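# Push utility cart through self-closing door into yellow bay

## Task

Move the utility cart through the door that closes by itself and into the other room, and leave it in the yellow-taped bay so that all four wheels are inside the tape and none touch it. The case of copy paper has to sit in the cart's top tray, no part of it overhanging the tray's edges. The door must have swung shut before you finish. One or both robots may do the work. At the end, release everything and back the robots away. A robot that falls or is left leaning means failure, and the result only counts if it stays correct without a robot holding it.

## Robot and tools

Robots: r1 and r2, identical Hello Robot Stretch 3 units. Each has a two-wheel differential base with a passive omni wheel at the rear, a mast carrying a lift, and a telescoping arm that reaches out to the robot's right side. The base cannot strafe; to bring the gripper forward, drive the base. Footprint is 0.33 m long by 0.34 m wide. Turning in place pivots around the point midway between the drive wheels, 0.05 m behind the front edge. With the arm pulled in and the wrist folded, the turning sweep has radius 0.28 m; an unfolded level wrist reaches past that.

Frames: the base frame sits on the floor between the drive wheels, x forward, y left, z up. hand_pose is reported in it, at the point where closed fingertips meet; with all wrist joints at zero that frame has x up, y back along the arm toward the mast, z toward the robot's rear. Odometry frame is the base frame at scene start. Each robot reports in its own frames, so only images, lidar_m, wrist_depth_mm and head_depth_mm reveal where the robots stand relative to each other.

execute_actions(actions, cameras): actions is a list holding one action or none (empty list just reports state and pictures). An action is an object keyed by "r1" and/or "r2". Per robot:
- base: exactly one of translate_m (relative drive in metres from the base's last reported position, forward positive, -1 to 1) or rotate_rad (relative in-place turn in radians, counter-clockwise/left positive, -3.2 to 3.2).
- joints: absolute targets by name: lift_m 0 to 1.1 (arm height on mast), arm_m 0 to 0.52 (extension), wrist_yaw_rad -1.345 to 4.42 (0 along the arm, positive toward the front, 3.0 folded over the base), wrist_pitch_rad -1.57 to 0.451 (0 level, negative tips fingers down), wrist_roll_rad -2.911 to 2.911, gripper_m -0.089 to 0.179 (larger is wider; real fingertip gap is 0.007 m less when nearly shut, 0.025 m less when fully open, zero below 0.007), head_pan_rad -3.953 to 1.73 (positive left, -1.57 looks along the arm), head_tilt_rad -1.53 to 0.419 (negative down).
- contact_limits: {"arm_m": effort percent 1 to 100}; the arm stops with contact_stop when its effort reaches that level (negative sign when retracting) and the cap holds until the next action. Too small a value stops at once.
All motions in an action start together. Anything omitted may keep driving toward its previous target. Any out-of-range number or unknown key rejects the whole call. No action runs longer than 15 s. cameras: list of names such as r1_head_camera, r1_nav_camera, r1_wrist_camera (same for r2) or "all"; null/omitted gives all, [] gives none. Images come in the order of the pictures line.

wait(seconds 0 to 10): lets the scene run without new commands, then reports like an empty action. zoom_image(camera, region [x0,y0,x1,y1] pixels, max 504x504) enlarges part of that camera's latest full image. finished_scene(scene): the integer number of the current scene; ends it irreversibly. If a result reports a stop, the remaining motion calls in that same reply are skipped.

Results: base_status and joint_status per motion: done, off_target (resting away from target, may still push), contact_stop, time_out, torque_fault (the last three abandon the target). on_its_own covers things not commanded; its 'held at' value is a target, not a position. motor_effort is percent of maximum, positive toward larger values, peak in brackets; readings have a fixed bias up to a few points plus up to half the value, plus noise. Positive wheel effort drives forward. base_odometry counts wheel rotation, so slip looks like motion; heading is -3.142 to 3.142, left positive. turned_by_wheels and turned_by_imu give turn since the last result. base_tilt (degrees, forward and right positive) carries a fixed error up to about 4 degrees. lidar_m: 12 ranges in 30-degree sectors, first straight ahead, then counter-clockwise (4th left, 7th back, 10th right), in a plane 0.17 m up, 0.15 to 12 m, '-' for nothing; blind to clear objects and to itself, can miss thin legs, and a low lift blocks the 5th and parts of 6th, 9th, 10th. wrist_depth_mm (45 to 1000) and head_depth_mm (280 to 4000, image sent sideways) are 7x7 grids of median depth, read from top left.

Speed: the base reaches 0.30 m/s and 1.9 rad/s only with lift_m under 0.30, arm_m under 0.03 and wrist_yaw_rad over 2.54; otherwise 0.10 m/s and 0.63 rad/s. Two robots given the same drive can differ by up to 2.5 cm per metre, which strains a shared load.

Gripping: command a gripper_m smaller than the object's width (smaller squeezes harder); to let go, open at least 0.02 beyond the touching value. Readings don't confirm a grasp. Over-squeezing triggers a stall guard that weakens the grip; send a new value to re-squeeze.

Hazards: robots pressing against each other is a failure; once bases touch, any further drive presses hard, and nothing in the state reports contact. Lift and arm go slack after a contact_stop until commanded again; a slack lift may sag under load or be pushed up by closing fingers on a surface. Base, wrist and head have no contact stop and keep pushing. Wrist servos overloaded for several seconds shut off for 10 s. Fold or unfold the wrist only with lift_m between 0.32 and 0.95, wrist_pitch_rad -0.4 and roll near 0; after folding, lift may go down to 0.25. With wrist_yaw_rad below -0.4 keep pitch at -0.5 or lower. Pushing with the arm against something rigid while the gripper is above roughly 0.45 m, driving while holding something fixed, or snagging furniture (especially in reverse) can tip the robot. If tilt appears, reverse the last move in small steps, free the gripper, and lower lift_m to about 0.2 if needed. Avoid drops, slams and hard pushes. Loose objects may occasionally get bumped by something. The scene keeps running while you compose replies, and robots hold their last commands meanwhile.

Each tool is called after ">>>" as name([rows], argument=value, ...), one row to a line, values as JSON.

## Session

>>> execute_actions(actions=[], cameras=["r1_nav_camera","r2_nav_camera"])

Scene clock: 0.00 s.
r1.base_odometry: x=+0.000 y=+0.000 heading=+0.000 (m, m, rad; r1's odometry frame)
r1.turned_by_wheels: +0.000 (rad since the last result)
r1.turned_by_imu: +0.000 (rad since the last result)
r1.base_tilt: forward=+0.7 right=-0.7 (deg)
r1.lidar_m: 0.83 0.91 1.40 2.04 2.22 3.43 0.89 0.94 3.02 2.13 1.04 0.84
r1.head_depth_mm: 724 734 745 755 765 778 789 / 736 746 757 769 780 790 805 / 752 760 771 782 793 804 815 / 762 774 785 794 807 819 832 / 774 785 797 811 823 836 848 / 789 799 813 825 839 851 862 / 804 816 826 838 852 868 881
r1.base_status: not commanded
r1.joint_positions: lift_m=+0.385 arm_m=-0.002 wrist_yaw_rad=+2.866 wrist_pitch_rad=-0.613 wrist_roll_rad=+0.004 gripper_m=+0.037 head_pan_rad=-0.009 head_tilt_rad=-0.010
r1.joint_status: not commanded
r1.motor_effort: left_wheel=+1 right_wheel=+1 lift_m=+36 arm_m=+0 wrist_yaw_rad=+0 wrist_pitch_rad=+7 wrist_roll_rad=+0 gripper_m=+0 head_pan_rad=+1 head_tilt_rad=+2 (%)
r1.hand_pose: x=+0.0319 y=+0.0449 z=+0.3562 quat_wxyz=(+0.305, +0.698, +0.119, +0.637) (m; r1's base frame)
r1.wrist_depth_mm: - - - - - - 939 / - - - - - - 948 / 862 - 938 974 - - 926 / 706 - 767 795 840 855 856 / 594 605 657 665 690 722 742 / 526 543 - 577 599 615 625 / 474 - - 497 513 521 540
r2.base_odometry: x=+0.000 y=+0.000 heading=+0.000 (m, m, rad; r2's odometry frame)
r2.turned_by_wheels: +0.000 (rad since the last result)
r2.turned_by_imu: +0.000 (rad since the last result)
r2.base_tilt: forward=-1.1 right=+1.7 (deg)
r2.lidar_m: 1.12 1.12 1.27 2.16 2.53 2.89 1.89 4.65 2.61 2.22 2.22 1.32
r2.head_depth_mm: 1256 1267 1280 1297 1312 1320 1346 / 1205 1220 1222 1239 1253 1263 1278 / 1159 1166 1182 1191 1197 1210 1225 / 1106 1114 1130 1138 1150 1164 1176 / 1067 1073 1087 1102 1105 1119 1132 / 1027 1034 1051 1050 1069 1078 1087 / 994 995 1012 1017 1023 1032 1045
r2.base_status: not commanded
r2.joint_positions: lift_m=+0.450 arm_m=+0.001 wrist_yaw_rad=+2.835 wrist_pitch_rad=-0.581 wrist_roll_rad=-0.008 gripper_m=+0.037 head_pan_rad=+0.010 head_tilt_rad=-0.020
r2.joint_status: not commanded
r2.motor_effort: left_wheel=-1 right_wheel=+0 lift_m=+24 arm_m=+0 wrist_yaw_rad=-1 wrist_pitch_rad=+4 wrist_roll_rad=+0 gripper_m=+0 head_pan_rad=-1 head_tilt_rad=+2 (%)
r2.hand_pose: x=+0.0395 y=+0.0461 z=+0.4280 quat_wxyz=(+0.304, +0.698, +0.098, +0.642) (m; r2's base frame)
r2.wrist_depth_mm: - - - - - - 885 / - 972 - - - - 914 / 754 829 864 903 946 - 975 / 660 726 746 768 805 861 893 / 596 - - 659 721 733 777 / 543 - - 595 634 643 687 / - - - 536 555 589 597
pictures: r1_nav_camera (sideways: a quarter turn counterclockwise sets it upright), r2_nav_camera (sideways: a quarter turn counterclockwise sets it upright)
Images, in order (width x height): r1_nav_camera 672x504, r2_nav_camera 672x504.

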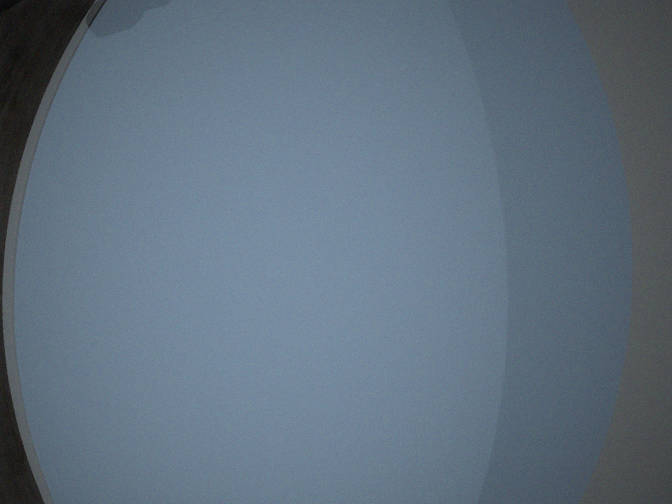

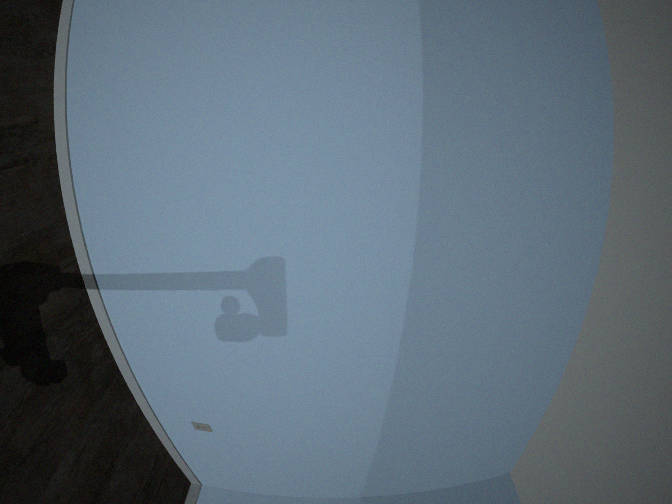

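>>> execute_actions([
  {"r1":{"base":{"rotate_rad":2.1},"joints":{"head_tilt_rad":-0.4,"lift_m":0.28,"wrist_pitch_rad":-0.4}},"r2":{"base":{"rotate_rad":-2.88},"joints":{"head_tilt_rad":-0.4,"lift_m":0.28,"wrist_pitch_rad":-0.4}}},
], cameras=["r1_nav_camera","r2_nav_camera","r1_head_camera"])

Scene clock: 8.93 s.
r1.base_odometry: x=+0.000 y=+0.000 heading=+2.100 (m, m, rad; r1's odometry frame)
r1.turned_by_wheels: +2.100 (rad since the last result)
r1.turned_by_imu: +2.093 (rad since the last result)
r1.base_tilt: forward=+0.6 right=-0.8 (deg)
r1.lidar_m: 2.22 3.40 0.90 0.93 3.10 2.12 1.05 0.84 0.83 0.91 1.40 2.04
r1.head_depth_mm: 1758 1891 2042 2178 2042 1604 1315 / 1879 2027 2175 2374 2062 1612 1317 / 2017 2187 2356 2579 2098 1628 1327 / 2176 2331 2547 2781 2099 1636 1333 / 2337 2553 2792 2947 2139 1655 1346 / 2539 2798 3148 3049 2161 1668 1355 / 2794 3108 3489 3105 2183 1679 1365
r1.base_status: done
r1.joint_positions: lift_m=+0.280 arm_m=-0.002 wrist_yaw_rad=+2.866 wrist_pitch_rad=-0.421 wrist_roll_rad=+0.004 gripper_m=+0.037 head_pan_rad=-0.009 head_tilt_rad=-0.396
r1.joint_status: all done
r1.motor_effort: left_wheel=+0(4) right_wheel=+2(12) lift_m=+24(33) arm_m=+0(0) wrist_yaw_rad=+0(1) wrist_pitch_rad=+12(12) wrist_roll_rad=+0(1) gripper_m=+0(0) head_pan_rad=+1(0) head_tilt_rad=-3(25) (%)
r1.hand_pose: x=+0.0396 y=+0.0723 z=+0.2924 quat_wxyz=(+0.242, +0.706, +0.051, +0.663) (m; r1's base frame)
r1.wrist_depth_mm: - - - - - - - / - - - - - - - / 980 - - - - - - / 707 - 823 892 931 - - / 581 - 652 693 711 763 806 / 485 - 535 550 591 604 628 / - - - 466 489 496 511
r2.base_odometry: x=+0.000 y=+0.000 heading=-2.880 (m, m, rad; r2's odometry frame)
r2.turned_by_wheels: -2.880 (rad since the last result)
r2.turned_by_imu: -2.822 (rad since the last result)
r2.base_tilt: forward=-1.1 right=+1.8 (deg)
r2.lidar_m: 1.89 3.14 2.31 2.21 1.60 1.16 1.12 1.15 1.57 2.53 2.62 1.89
r2.head_depth_mm: - - - 3403 2288 1710 1358 / - - 1840 2344 2177 1699 1347 / - - - 2444 2171 1685 1339 / - - - 3258 2224 1667 1349 / - - - 3286 2233 1665 1332 / 3991 - - 3215 2227 1647 1331 / - - - 3197 2152 1649 1322
r2.base_status: done
r2.joint_positions: lift_m=+0.281 arm_m=+0.001 wrist_yaw_rad=+2.835 wrist_pitch_rad=-0.422 wrist_roll_rad=-0.008 gripper_m=+0.037 head_pan_rad=+0.010 head_tilt_rad=-0.396
r2.joint_status: all done
r2.motor_effort: left_wheel=+2(13) right_wheel=-1(4) lift_m=+8(22) arm_m=+0(0) wrist_yaw_rad=+0(1) wrist_pitch_rad=+7(7) wrist_roll_rad=+0(0) gripper_m=+0(0) head_pan_rad=+0(1) head_tilt_rad=-1(21) (%)
r2.hand_pose: x=+0.0464 y=+0.0679 z=+0.2925 quat_wxyz=(+0.252, +0.703, +0.042, +0.664) (m; r2's base frame)
r2.wrist_depth_mm: - - - - - - - / - 920 - - - - - / - 735 790 845 942 - - / - 603 647 681 720 774 805 / - 522 - 555 611 630 665 / - - - 470 521 522 552 / - - - 423 436 453 481
pictures: r1_head_camera (sideways: a quarter turn clockwise sets it upright), r1_nav_camera (sideways: a quarter turn counterclockwise sets it upright), r2_nav_camera (sideways: a quarter turn counterclockwise sets it upright)
Images, in order (width x height): r1_head_camera 896x504, r1_nav_camera 672x504, r2_nav_camera 672x504.

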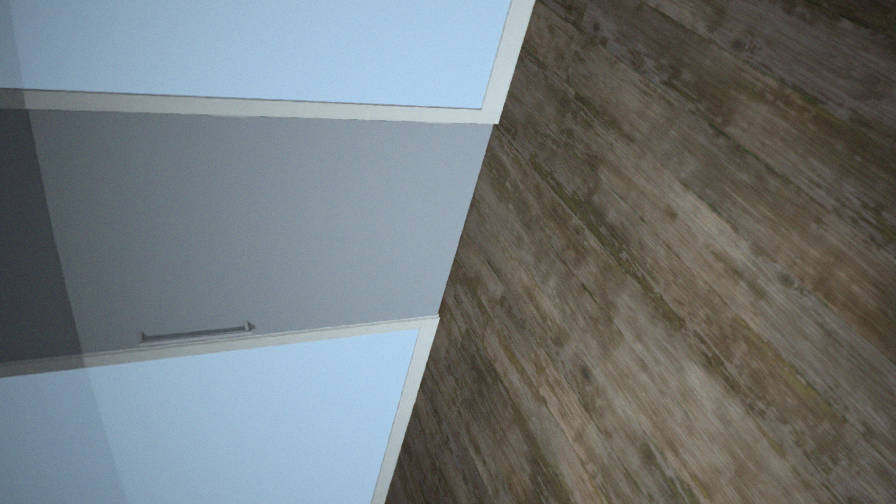

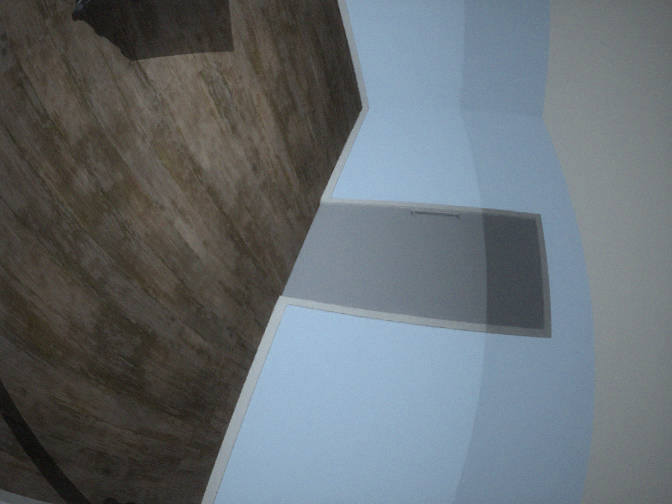

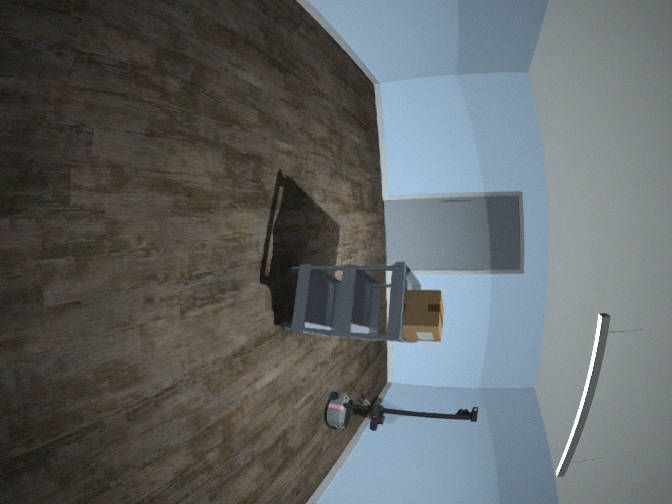

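>>> execute_actions([
  {"r1":{"base":{"rotate_rad":0.4}},"r2":{"base":{"rotate_rad":0.27}}},
], cameras=[])

>>> execute_actions([
  {"r1":{"base":{"translate_m":1}},"r2":{"base":{"translate_m":1}}},
], cameras=[])

>>> execute_actions([
  {"r1":{"base":{"translate_m":1}},"r2":{"base":{"translate_m":1}}},
], cameras=[])

>>> execute_actions([
  {"r1":{"base":{"translate_m":0.27},"joints":{"lift_m":0.9}},"r2":{"base":{"translate_m":1}}},
], cameras=[])

>>> execute_actions([
  {"r1":{"base":{"rotate_rad":0.5},"joints":{"wrist_yaw_rad":0,"gripper_m":0.15,"head_pan_rad":-1.57}},"r2":{"base":{"translate_m":1}}},
], cameras=[])

>>> execute_actions([
  {"r1":{"joints":{"wrist_pitch_rad":0,"arm_m":0.3}},"r2":{"base":{"translate_m":0.25}}},
], cameras=["r1_wrist_camera"])

Scene clock: 28.33 s.
r1.base_odometry: x=+0.000 y=+0.000 heading=+2.500 (m, m, rad; r1's odometry frame)
r1.turned_by_wheels: +0.400 (rad since the last result)
r1.turned_by_imu: +0.398 (rad since the last result)
r1.base_tilt: forward=+0.7 right=-0.8 (deg)
r1.lidar_m: 2.92 0.97 0.89 3.09 3.02 1.16 0.86 0.83 0.87 1.20 2.04 2.12
r1.head_depth_mm: 2300 2435 2634 2682 2046 1600 1309 / 2594 2779 2982 2887 2069 1615 1313 / 2988 3199 3522 2915 2079 1623 1327 / 3490 3752 - 2978 2104 1640 1336 / 3597 3876 - 2973 2125 1652 1348 / 3434 3637 3953 3042 2157 1659 1351 / 3268 3498 3706 3113 2193 1674 1365
r1.base_status: done
r1.joint_positions: lift_m=+0.280 arm_m=-0.002 wrist_yaw_rad=+2.866 wrist_pitch_rad=-0.421 wrist_roll_rad=+0.004 gripper_m=+0.037 head_pan_rad=-0.009 head_tilt_rad=-0.396
r1.joint_status: not commanded
r1.motor_effort: left_wheel=+0(4) right_wheel=+2(10) lift_m=+25(24) arm_m=+0(0) wrist_yaw_rad=+1(1) wrist_pitch_rad=+11(11) wrist_roll_rad=+0(0) gripper_m=+0(0) head_pan_rad=+1(2) head_tilt_rad=-2(2) (%)
r1.hand_pose: x=+0.0396 y=+0.0723 z=+0.2924 quat_wxyz=(+0.242, +0.706, +0.051, +0.663) (m; r1's base frame)
r1.wrist_depth_mm: - - - - - - 900 / - - - - - - - / 954 - - - - 943 - / 718 - 816 869 968 988 - / 572 - 653 694 739 758 786 / 483 - 542 546 595 603 633 / - - - 459 476 496 512
r2.base_odometry: x=+0.000 y=+0.000 heading=-2.610 (m, m, rad; r2's odometry frame)
r2.turned_by_wheels: +0.270 (rad since the last result)
r2.turned_by_imu: +0.265 (rad since the last result)
r2.base_tilt: forward=-1.1 right=+1.8 (deg)
r2.lidar_m: 4.47 2.57 2.22 2.21 1.30 1.12 1.12 1.29 2.23 2.53 2.93 1.88
r2.head_depth_mm: 3768 - - 2511 2127 1705 1358 / 3941 - - 3387 2263 1682 1350 / - - - 3346 2252 1692 1344 / - - - 3327 2228 1676 1343 / - - - 3299 2232 1653 1326 / - - - 3208 2193 1648 1335 / 3555 3783 3973 3142 2182 1651 1316
r2.base_status: done
r2.joint_positions: lift_m=+0.281 arm_m=+0.001 wrist_yaw_rad=+2.835 wrist_pitch_rad=-0.422 wrist_roll_rad=-0.008 gripper_m=+0.037 head_pan_rad=+0.010 head_tilt_rad=-0.396
r2.joint_status: not commanded
r2.motor_effort: left_wheel=-4(13) right_wheel=+1(4) lift_m=+9(10) arm_m=-1(0) wrist_yaw_rad=+0(0) wrist_pitch_rad=+6(6) wrist_roll_rad=+0(0) gripper_m=+1(0) head_pan_rad=+0(0) head_tilt_rad=-1(2) (%)
r2.hand_pose: x=+0.0464 y=+0.0679 z=+0.2925 quat_wxyz=(+0.252, +0.703, +0.042, +0.664) (m; r2's base frame)
r2.wrist_depth_mm: - - - - - - - / - 929 - - - - - / - 728 778 857 915 - - / - 609 649 680 709 773 813 / - 515 - 577 601 629 652 / - - - 471 510 525 557 / - - - 424 432 457 477
pictures: none
No camera images: the call's "cameras" was empty. Leave "cameras" out to get every camera's image.

Scene clock: 33.43 s.
r1.base_odometry: x=-0.801 y=+0.599 heading=+2.500 (m, m, rad; r1's odometry frame)
r1.turned_by_wheels: +0.000 (rad since the last result)
r1.turned_by_imu: +0.002 (rad since the last result)
r1.base_tilt: forward=+0.7 right=-0.8 (deg)
r1.lidar_m: 2.25 3.02 3.17 0.72 0.72 2.37 1.76 1.70 1.78 1.61 1.55 1.62
r1.head_depth_mm: 1773 1871 2000 2143 2047 1596 1316 / 1979 2140 2302 2456 2067 1613 1322 / 2267 2448 2679 2742 2087 1623 1332 / 2640 2917 3230 2937 2114 1635 1335 / 2791 3022 3209 2975 2130 1648 1344 / 2650 2858 3051 3029 2156 1656 1349 / 2547 2667 2881 2997 2168 1676 1370
r1.base_status: done
r1.joint_positions: lift_m=+0.280 arm_m=-0.002 wrist_yaw_rad=+2.866 wrist_pitch_rad=-0.420 wrist_roll_rad=+0.004 gripper_m=+0.037 head_pan_rad=-0.009 head_tilt_rad=-0.396
r1.joint_status: not commanded
r1.motor_effort: left_wheel=+0(4) right_wheel=+2(10) lift_m=+25(25) arm_m=-1(0) wrist_yaw_rad=+0(0) wrist_pitch_rad=+11(11) wrist_roll_rad=+0(0) gripper_m=+0(0) head_pan_rad=+1(0) head_tilt_rad=-1(1) (%)
r1.hand_pose: x=+0.0396 y=+0.0723 z=+0.2926 quat_wxyz=(+0.241, +0.706, +0.051, +0.664) (m; r1's base frame)
r1.wrist_depth_mm: - - - - - - - / - - - - - - - / 915 944 854 - - - - / 704 - 810 879 940 - - / 585 - 653 687 705 758 828 / 490 - 542 544 580 606 631 / - - - 466 479 501 517
r2.base_odometry: x=-0.862 y=-0.507 heading=-2.610 (m, m, rad; r2's odometry frame)
r2.turned_by_wheels: +0.000 (rad since the last result)
r2.turned_by_imu: +0.000 (rad since the last result)
r2.base_tilt: forward=-1.1 right=+1.8 (deg)
r2.lidar_m: 3.69 2.28 1.96 1.96 2.27 2.08 2.08 2.41 2.79 2.78 1.10 1.09
r2.head_depth_mm: 3040 3285 3565 3447 2283 1704 1366 / 3151 3366 3632 3367 2247 1699 1354 / 3196 3393 3715 3358 2245 1689 1363 / 3300 3573 3856 3311 2212 1670 1344 / 3408 3612 3857 3198 2193 1658 1329 / 3482 3729 - 3229 2194 1655 1319 / 3181 3294 3546 3197 2165 1626 1318
r2.base_status: done
r2.joint_positions: lift_m=+0.281 arm_m=+0.001 wrist_yaw_rad=+2.835 wrist_pitch_rad=-0.421 wrist_roll_rad=-0.008 gripper_m=+0.037 head_pan_rad=+0.010 head_tilt_rad=-0.396
r2.joint_status: not commanded
r2.motor_effort: left_wheel=-4(10) right_wheel=+1(6) lift_m=+9(9) arm_m=+0(0) wrist_yaw_rad=-1(0) wrist_pitch_rad=+6(6) wrist_roll_rad=-1(1) gripper_m=+0(0) head_pan_rad=+1(1) head_tilt_rad=-2(2) (%)
r2.hand_pose: x=+0.0464 y=+0.0680 z=+0.2927 quat_wxyz=(+0.252, +0.703, +0.042, +0.664) (m; r2's base frame)
r2.wrist_depth_mm: - - - - - - - / - 922 - - - - - / - 740 787 828 930 - - / - 610 650 683 716 768 843 / - 520 - 553 617 629 663 / - - - 473 509 533 544 / - - - 427 437 457 482
pictures: none
No camera images: the call's "cameras" was empty. Leave "cameras" out to get every camera's image.

Scene clock: 38.53 s.
r1.base_odometry: x=-1.602 y=+1.197 heading=+2.500 (m, m, rad; r1's odometry frame)
r1.turned_by_wheels: +0.000 (rad since the last result)
r1.turned_by_imu: +0.002 (rad since the last result)
r1.base_tilt: forward=+0.6 right=-0.7 (deg)
r1.lidar_m: 1.57 2.16 2.25 1.71 1.40 1.21 2.66 2.58 1.49 1.11 1.08 1.11
r1.head_depth_mm: 1217 1294 1387 1488 1597 1594 1313 / 1372 1468 1586 1714 1848 1612 1318 / 1582 1698 1855 2040 2026 1629 1323 / 1845 2027 2229 2469 2113 1636 1335 / 1992 2121 2286 2469 2139 1650 1350 / 1888 2006 2168 2318 2144 1672 1356 / 1806 1910 2058 2219 2171 1679 1365
r1.base_status: done
r1.joint_positions: lift_m=+0.280 arm_m=-0.002 wrist_yaw_rad=+2.866 wrist_pitch_rad=-0.420 wrist_roll_rad=+0.004 gripper_m=+0.037 head_pan_rad=-0.009 head_tilt_rad=-0.396
r1.joint_status: not commanded
r1.motor_effort: left_wheel=+0(4) right_wheel=+2(10) lift_m=+25(25) arm_m=+0(0) wrist_yaw_rad=+0(0) wrist_pitch_rad=+11(11) wrist_roll_rad=+0(0) gripper_m=-1(0) head_pan_rad=+1(0) head_tilt_rad=-2(0) (%)
r1.hand_pose: x=+0.0396 y=+0.0723 z=+0.2926 quat_wxyz=(+0.241, +0.706, +0.051, +0.664) (m; r1's base frame)
r1.wrist_depth_mm: - - - - - - - / - - - - - - - / 977 - - - - - - / 714 - 804 891 942 - - / 578 - 655 681 720 755 803 / 491 - 543 554 585 604 634 / - - - 462 485 498 520
r2.base_odometry: x=-1.724 y=-1.014 heading=-2.610 (m, m, rad; r2's odometry frame)
r2.turned_by_wheels: +0.000 (rad since the last result)
r2.turned_by_imu: +0.000 (rad since the last result)
r2.base_tilt: forward=-1.2 right=+1.8 (deg)
r2.lidar_m: 2.76 1.97 1.71 1.71 1.97 3.02 3.01 3.48 0.81 0.72 1.08 1.58
r2.head_depth_mm: 2229 2403 2597 2762 2301 1716 1364 / 2300 2489 2655 2862 2281 1701 1360 / 2348 2493 2708 2944 2269 1690 1350 / 2407 2621 2770 2991 2200 1672 1336 / 2457 2659 2931 3050 2220 1659 1332 / 2522 2729 2955 3126 2194 1662 1318 / 2605 2792 2999 2959 2156 1625 1318
r2.base_status: done
r2.joint_positions: lift_m=+0.281 arm_m=+0.001 wrist_yaw_rad=+2.835 wrist_pitch_rad=-0.421 wrist_roll_rad=-0.008 gripper_m=+0.037 head_pan_rad=+0.010 head_tilt_rad=-0.396
r2.joint_status: not commanded
r2.motor_effort: left_wheel=-4(11) right_wheel=+1(3) lift_m=+9(9) arm_m=-1(1) wrist_yaw_rad=+0(0) wrist_pitch_rad=+6(6) wrist_roll_rad=+0(0) gripper_m=+0(0) head_pan_rad=+0(0) head_tilt_rad=-1(1) (%)
r2.hand_pose: x=+0.0464 y=+0.0680 z=+0.2927 quat_wxyz=(+0.252, +0.703, +0.042, +0.664) (m; r2's base frame)
r2.wrist_depth_mm: - - - - - - - / - 931 - - - - - / - 737 784 862 909 - - / - 600 667 680 713 788 816 / - 526 - 560 603 628 654 / - - - 473 517 520 553 / - - - 426 440 455 487
pictures: none
No camera images: the call's "cameras" was empty. Leave "cameras" out to get every camera's image.

Scene clock: 45.00 s.
r1.base_odometry: x=-1.818 y=+1.359 heading=+2.500 (m, m, rad; r1's odometry frame)
r1.turned_by_wheels: +0.000 (rad since the last result)
r1.turned_by_imu: -0.001 (rad since the last result)
r1.base_tilt: forward=+0.7 right=-0.7 (deg)
r1.lidar_m: 1.38 1.92 2.01 0.94 1.83 1.43 2.91 2.82 1.31 0.98 0.94 0.99
r1.head_depth_mm: 1068 1137 1216 1293 1403 1476 1315 / 1206 1286 1394 1496 1643 1614 1320 / 1376 1501 1636 1797 1923 1616 1330 / 1608 1785 1964 2215 2116 1638 1333 / 1762 1883 2034 2213 2137 1646 1348 / 1680 1797 1918 2072 2146 1657 1356 / 1606 1703 1829 1951 2079 1676 1363
r1.base_status: done
r1.joint_positions: lift_m=+0.900 arm_m=-0.002 wrist_yaw_rad=+2.866 wrist_pitch_rad=-0.420 wrist_roll_rad=+0.004 gripper_m=+0.037 head_pan_rad=-0.009 head_tilt_rad=-0.396
r1.joint_status: all done
r1.motor_effort: left_wheel=+0(4) right_wheel=+2(11) lift_m=+46(49) arm_m=-1(0) wrist_yaw_rad=+0(0) wrist_pitch_rad=+11(11) wrist_roll_rad=+0(0) gripper_m=+0(0) head_pan_rad=+1(1) head_tilt_rad=-1(1) (%)
r1.hand_pose: x=+0.0396 y=+0.0724 z=+0.9119 quat_wxyz=(+0.241, +0.706, +0.051, +0.664) (m; r1's base frame)
r1.wrist_depth_mm: - - - - - - - / - - - - - - - / - - - - - - - / - - - - - - - / - - - - - - - / - - - - - - - / - - - - - - -
r2.base_odometry: x=-2.586 y=-1.520 heading=-2.610 (m, m, rad; r2's odometry frame)
r2.turned_by_wheels: +0.000 (rad since the last result)
r2.turned_by_imu: +0.000 (rad since the last result)
r2.base_tilt: forward=-1.1 right=+1.7 (deg)
r2.lidar_m: 1.80 1.69 1.45 1.46 1.68 2.92 3.97 1.27 1.25 3.28 0.83 0.95
r2.head_depth_mm: 1447 1552 1667 1800 1962 1709 1362 / 1477 1594 1709 1848 1981 1680 1366 / 1525 1627 1758 1903 2059 1674 1345 / 1556 1677 1805 1981 2131 1672 1340 / 1590 1711 1847 2033 2149 1658 1328 / 1633 1771 1911 2092 2186 1667 1323 / 1671 1830 1971 2157 2126 1632 1318
r2.base_status: done
r2.joint_positions: lift_m=+0.281 arm_m=+0.001 wrist_yaw_rad=+2.835 wrist_pitch_rad=-0.421 wrist_roll_rad=-0.008 gripper_m=+0.037 head_pan_rad=+0.010 head_tilt_rad=-0.396
r2.joint_status: not commanded
r2.motor_effort: left_wheel=-3(8) right_wheel=+1(5) lift_m=+9(8) arm_m=+0(0) wrist_yaw_rad=+0(1) wrist_pitch_rad=+6(6) wrist_roll_rad=+0(0) gripper_m=+0(0) head_pan_rad=+0(1) head_tilt_rad=-1(1) (%)
r2.hand_pose: x=+0.0464 y=+0.0680 z=+0.2927 quat_wxyz=(+0.252, +0.703, +0.042, +0.664) (m; r2's base frame)
r2.wrist_depth_mm: - - - - - - - / - 951 - - - - - / - 751 783 842 921 - - / - 614 662 702 727 754 837 / - 530 - 555 604 635 667 / - - - 473 511 524 551 / - - - 422 439 454 482
pictures: none
No camera images: the call's "cameras" was empty. Leave "cameras" out to get every camera's image.

Scene clock: 50.10 s.
r1.base_odometry: x=-1.818 y=+1.359 heading=+2.999 (m, m, rad; r1's odometry frame)
r1.turned_by_wheels: +0.500 (rad since the last result)
r1.turned_by_imu: +0.499 (rad since the last result)
r1.base_tilt: forward=+0.7 right=-0.7 (deg)
r1.lidar_m: 0.70 2.00 2.74 4.83 1.68 2.92 2.81 1.34 0.98 0.94 0.98 1.34
r1.head_depth_mm: 774 836 910 997 1103 1213 1333 / 774 838 914 997 1102 1210 1317 / 775 838 913 996 1103 1216 - / 777 831 911 999 1109 1218 1315 / 769 828 902 997 1110 1228 1331 / 776 840 917 1001 1110 1242 1337 / 777 843 912 1002 1111 1246 1339
r1.base_status: done
r1.joint_positions: lift_m=+0.900 arm_m=-0.002 wrist_yaw_rad=+0.003 wrist_pitch_rad=-0.420 wrist_roll_rad=+0.004 gripper_m=+0.150 head_pan_rad=-1.563 head_tilt_rad=-0.396
r1.joint_status: all done
r1.motor_effort: left_wheel=+0(4) right_wheel=+3(6) lift_m=+46(46) arm_m=+0(1) wrist_yaw_rad=-3(3) wrist_pitch_rad=+11(11) wrist_roll_rad=+0(0) gripper_m=+0(82) head_pan_rad=-3(35) head_tilt_rad=+0(2) (%)
r1.hand_pose: x=-0.0208 y=-0.3675 z=+0.9119 quat_wxyz=(+0.691, +0.148, -0.692, -0.147) (m; r1's base frame)
r1.wrist_depth_mm: 705 677 662 622 637 604 596 / 768 750 728 686 679 650 632 / 841 803 788 750 727 714 700 / 924 876 849 806 794 791 733 / 996 933 948 919 878 840 817 / - - - - 972 911 889 / - - - - - - -
r2.base_odometry: x=-3.448 y=-2.027 heading=-2.610 (m, m, rad; r2's odometry frame)
r2.turned_by_wheels: +0.000 (rad since the last result)
r2.turned_by_imu: +0.000 (rad since the last result)
r2.base_tilt: forward=-1.1 right=+1.8 (deg)
r2.lidar_m: 0.84 0.97 1.20 1.20 1.38 2.40 4.93 1.98 0.70 1.70 0.98 0.84
r2.head_depth_mm: 649 697 748 810 881 974 1075 / 664 713 772 833 907 996 1118 / 680 731 789 862 938 1034 1164 / 697 752 813 883 973 1074 1212 / 717 772 834 908 1003 1116 1229 / 731 790 856 943 1037 1164 1268 / 750 813 885 971 1076 1207 1307
r2.base_status: done
r2.joint_positions: lift_m=+0.281 arm_m=+0.001 wrist_yaw_rad=+2.835 wrist_pitch_rad=-0.421 wrist_roll_rad=-0.008 gripper_m=+0.037 head_pan_rad=+0.010 head_tilt_rad=-0.396
r2.joint_status: not commanded
r2.motor_effort: left_wheel=-3(9) right_wheel=+0(6) lift_m=+9(9) arm_m=-1(1) wrist_yaw_rad=+0(1) wrist_pitch_rad=+6(6) wrist_roll_rad=+0(0) gripper_m=+0(0) head_pan_rad=-1(0) head_tilt_rad=-1(2) (%)
r2.hand_pose: x=+0.0464 y=+0.0680 z=+0.2927 quat_wxyz=(+0.252, +0.703, +0.042, +0.664) (m; r2's base frame)
r2.wrist_depth_mm: - - - - - - 915 / - 936 - - - - 907 / - 735 794 864 909 - 871 / - 612 649 699 722 767 799 / - 526 - 550 595 614 668 / - - - 475 516 532 562 / - - - 422 433 457 475
pictures: none
No camera images: the call's "cameras" was empty. Leave "cameras" out to get every camera's image.

Scene clock: 53.53 s.
r1.base_odometry: x=-1.818 y=+1.359 heading=+2.999 (m, m, rad; r1's odometry frame)
r1.turned_by_wheels: +0.000 (rad since the last result)
r1.turned_by_imu: -0.001 (rad since the last result)
r1.base_tilt: forward=+0.7 right=-0.7 (deg)
r1.lidar_m: 0.92 2.01 2.75 4.83 1.68 2.92 2.82 1.34 0.98 0.94 0.98 0.83
r1.head_depth_mm: 774 837 907 967 - 1250 1305 / 777 839 910 969 1150 1234 1318 / 776 835 910 - - 1233 1319 / 776 828 912 996 1107 1240 1329 / 768 832 903 999 1107 1242 1328 / 775 838 915 997 1106 1245 1329 / 776 840 914 1003 1113 1244 1332
r1.base_status: not commanded
r1.joint_positions: lift_m=+0.900 arm_m=+0.300 wrist_yaw_rad=+0.002 wrist_pitch_rad=-0.023 wrist_roll_rad=+0.004 gripper_m=+0.150 head_pan_rad=-1.563 head_tilt_rad=-0.396
r1.joint_status: all done
r1.motor_effort: left_wheel=+0(0) right_wheel=+2(3) lift_m=+46(46) arm_m=+6(8) wrist_yaw_rad=-1(2) wrist_pitch_rad=+12(13) wrist_roll_rad=+0(0) gripper_m=+0(0) head_pan_rad=-3(2) head_tilt_rad=-1(1) (%)
r1.hand_pose: x=-0.0210 y=-0.7002 z=+1.0083 quat_wxyz=(+0.706, +0.009, -0.708, -0.008) (m; r1's base frame)
r1.wrist_depth_mm: 407 406 396 393 388 386 379 / 418 412 397 400 395 391 386 / 425 422 411 409 399 399 392 / 432 429 412 414 407 400 398 / 440 434 423 421 415 409 404 / 451 - 426 428 418 417 415 / 456 453 439 441 435 - 420
r2.base_odometry: x=-3.664 y=-2.154 heading=-2.610 (m, m, rad; r2's odometry frame)
r2.turned_by_wheels: +0.000 (rad since the last result)
r2.turned_by_imu: +0.000 (rad since the last result)
r2.base_tilt: forward=-1.1 right=+1.7 (deg)
r2.lidar_m: 0.60 0.69 1.14 1.14 1.32 2.27 5.16 0.98 0.83 1.22 0.70 0.60
r2.head_depth_mm: 452 484 521 564 612 674 746 / 463 496 534 580 634 695 771 / 473 509 547 597 654 721 808 / 484 519 564 614 672 749 839 / 496 535 579 630 696 774 870 / 508 549 597 654 723 808 910 / 520 564 614 674 747 841 957
r2.base_status: done
r2.joint_positions: lift_m=+0.281 arm_m=+0.001 wrist_yaw_rad=+2.835 wrist_pitch_rad=-0.421 wrist_roll_rad=-0.008 gripper_m=+0.037 head_pan_rad=+0.010 head_tilt_rad=-0.396
r2.joint_status: not commanded
r2.motor_effort: left_wheel=-3(11) right_wheel=+0(4) lift_m=+9(9) arm_m=-1(1) wrist_yaw_rad=+0(0) wrist_pitch_rad=+6(6) wrist_roll_rad=+0(0) gripper_m=+0(0) head_pan_rad=+0(0) head_tilt_rad=-1(1) (%)
r2.hand_pose: x=+0.0464 y=+0.0680 z=+0.2927 quat_wxyz=(+0.252, +0.703, +0.042, +0.664) (m; r2's base frame)
r2.wrist_depth_mm: - - - - - 907 652 / - 948 - - - 928 652 / - 749 782 865 897 880 628 / - 617 640 677 737 747 634 / - 518 - 560 617 629 605 / - - - 469 517 522 535 / - - - 425 439 457 480
pictures: r1_wrist_camera
Images, in order (width x height): r1_wrist_camera 644x364.

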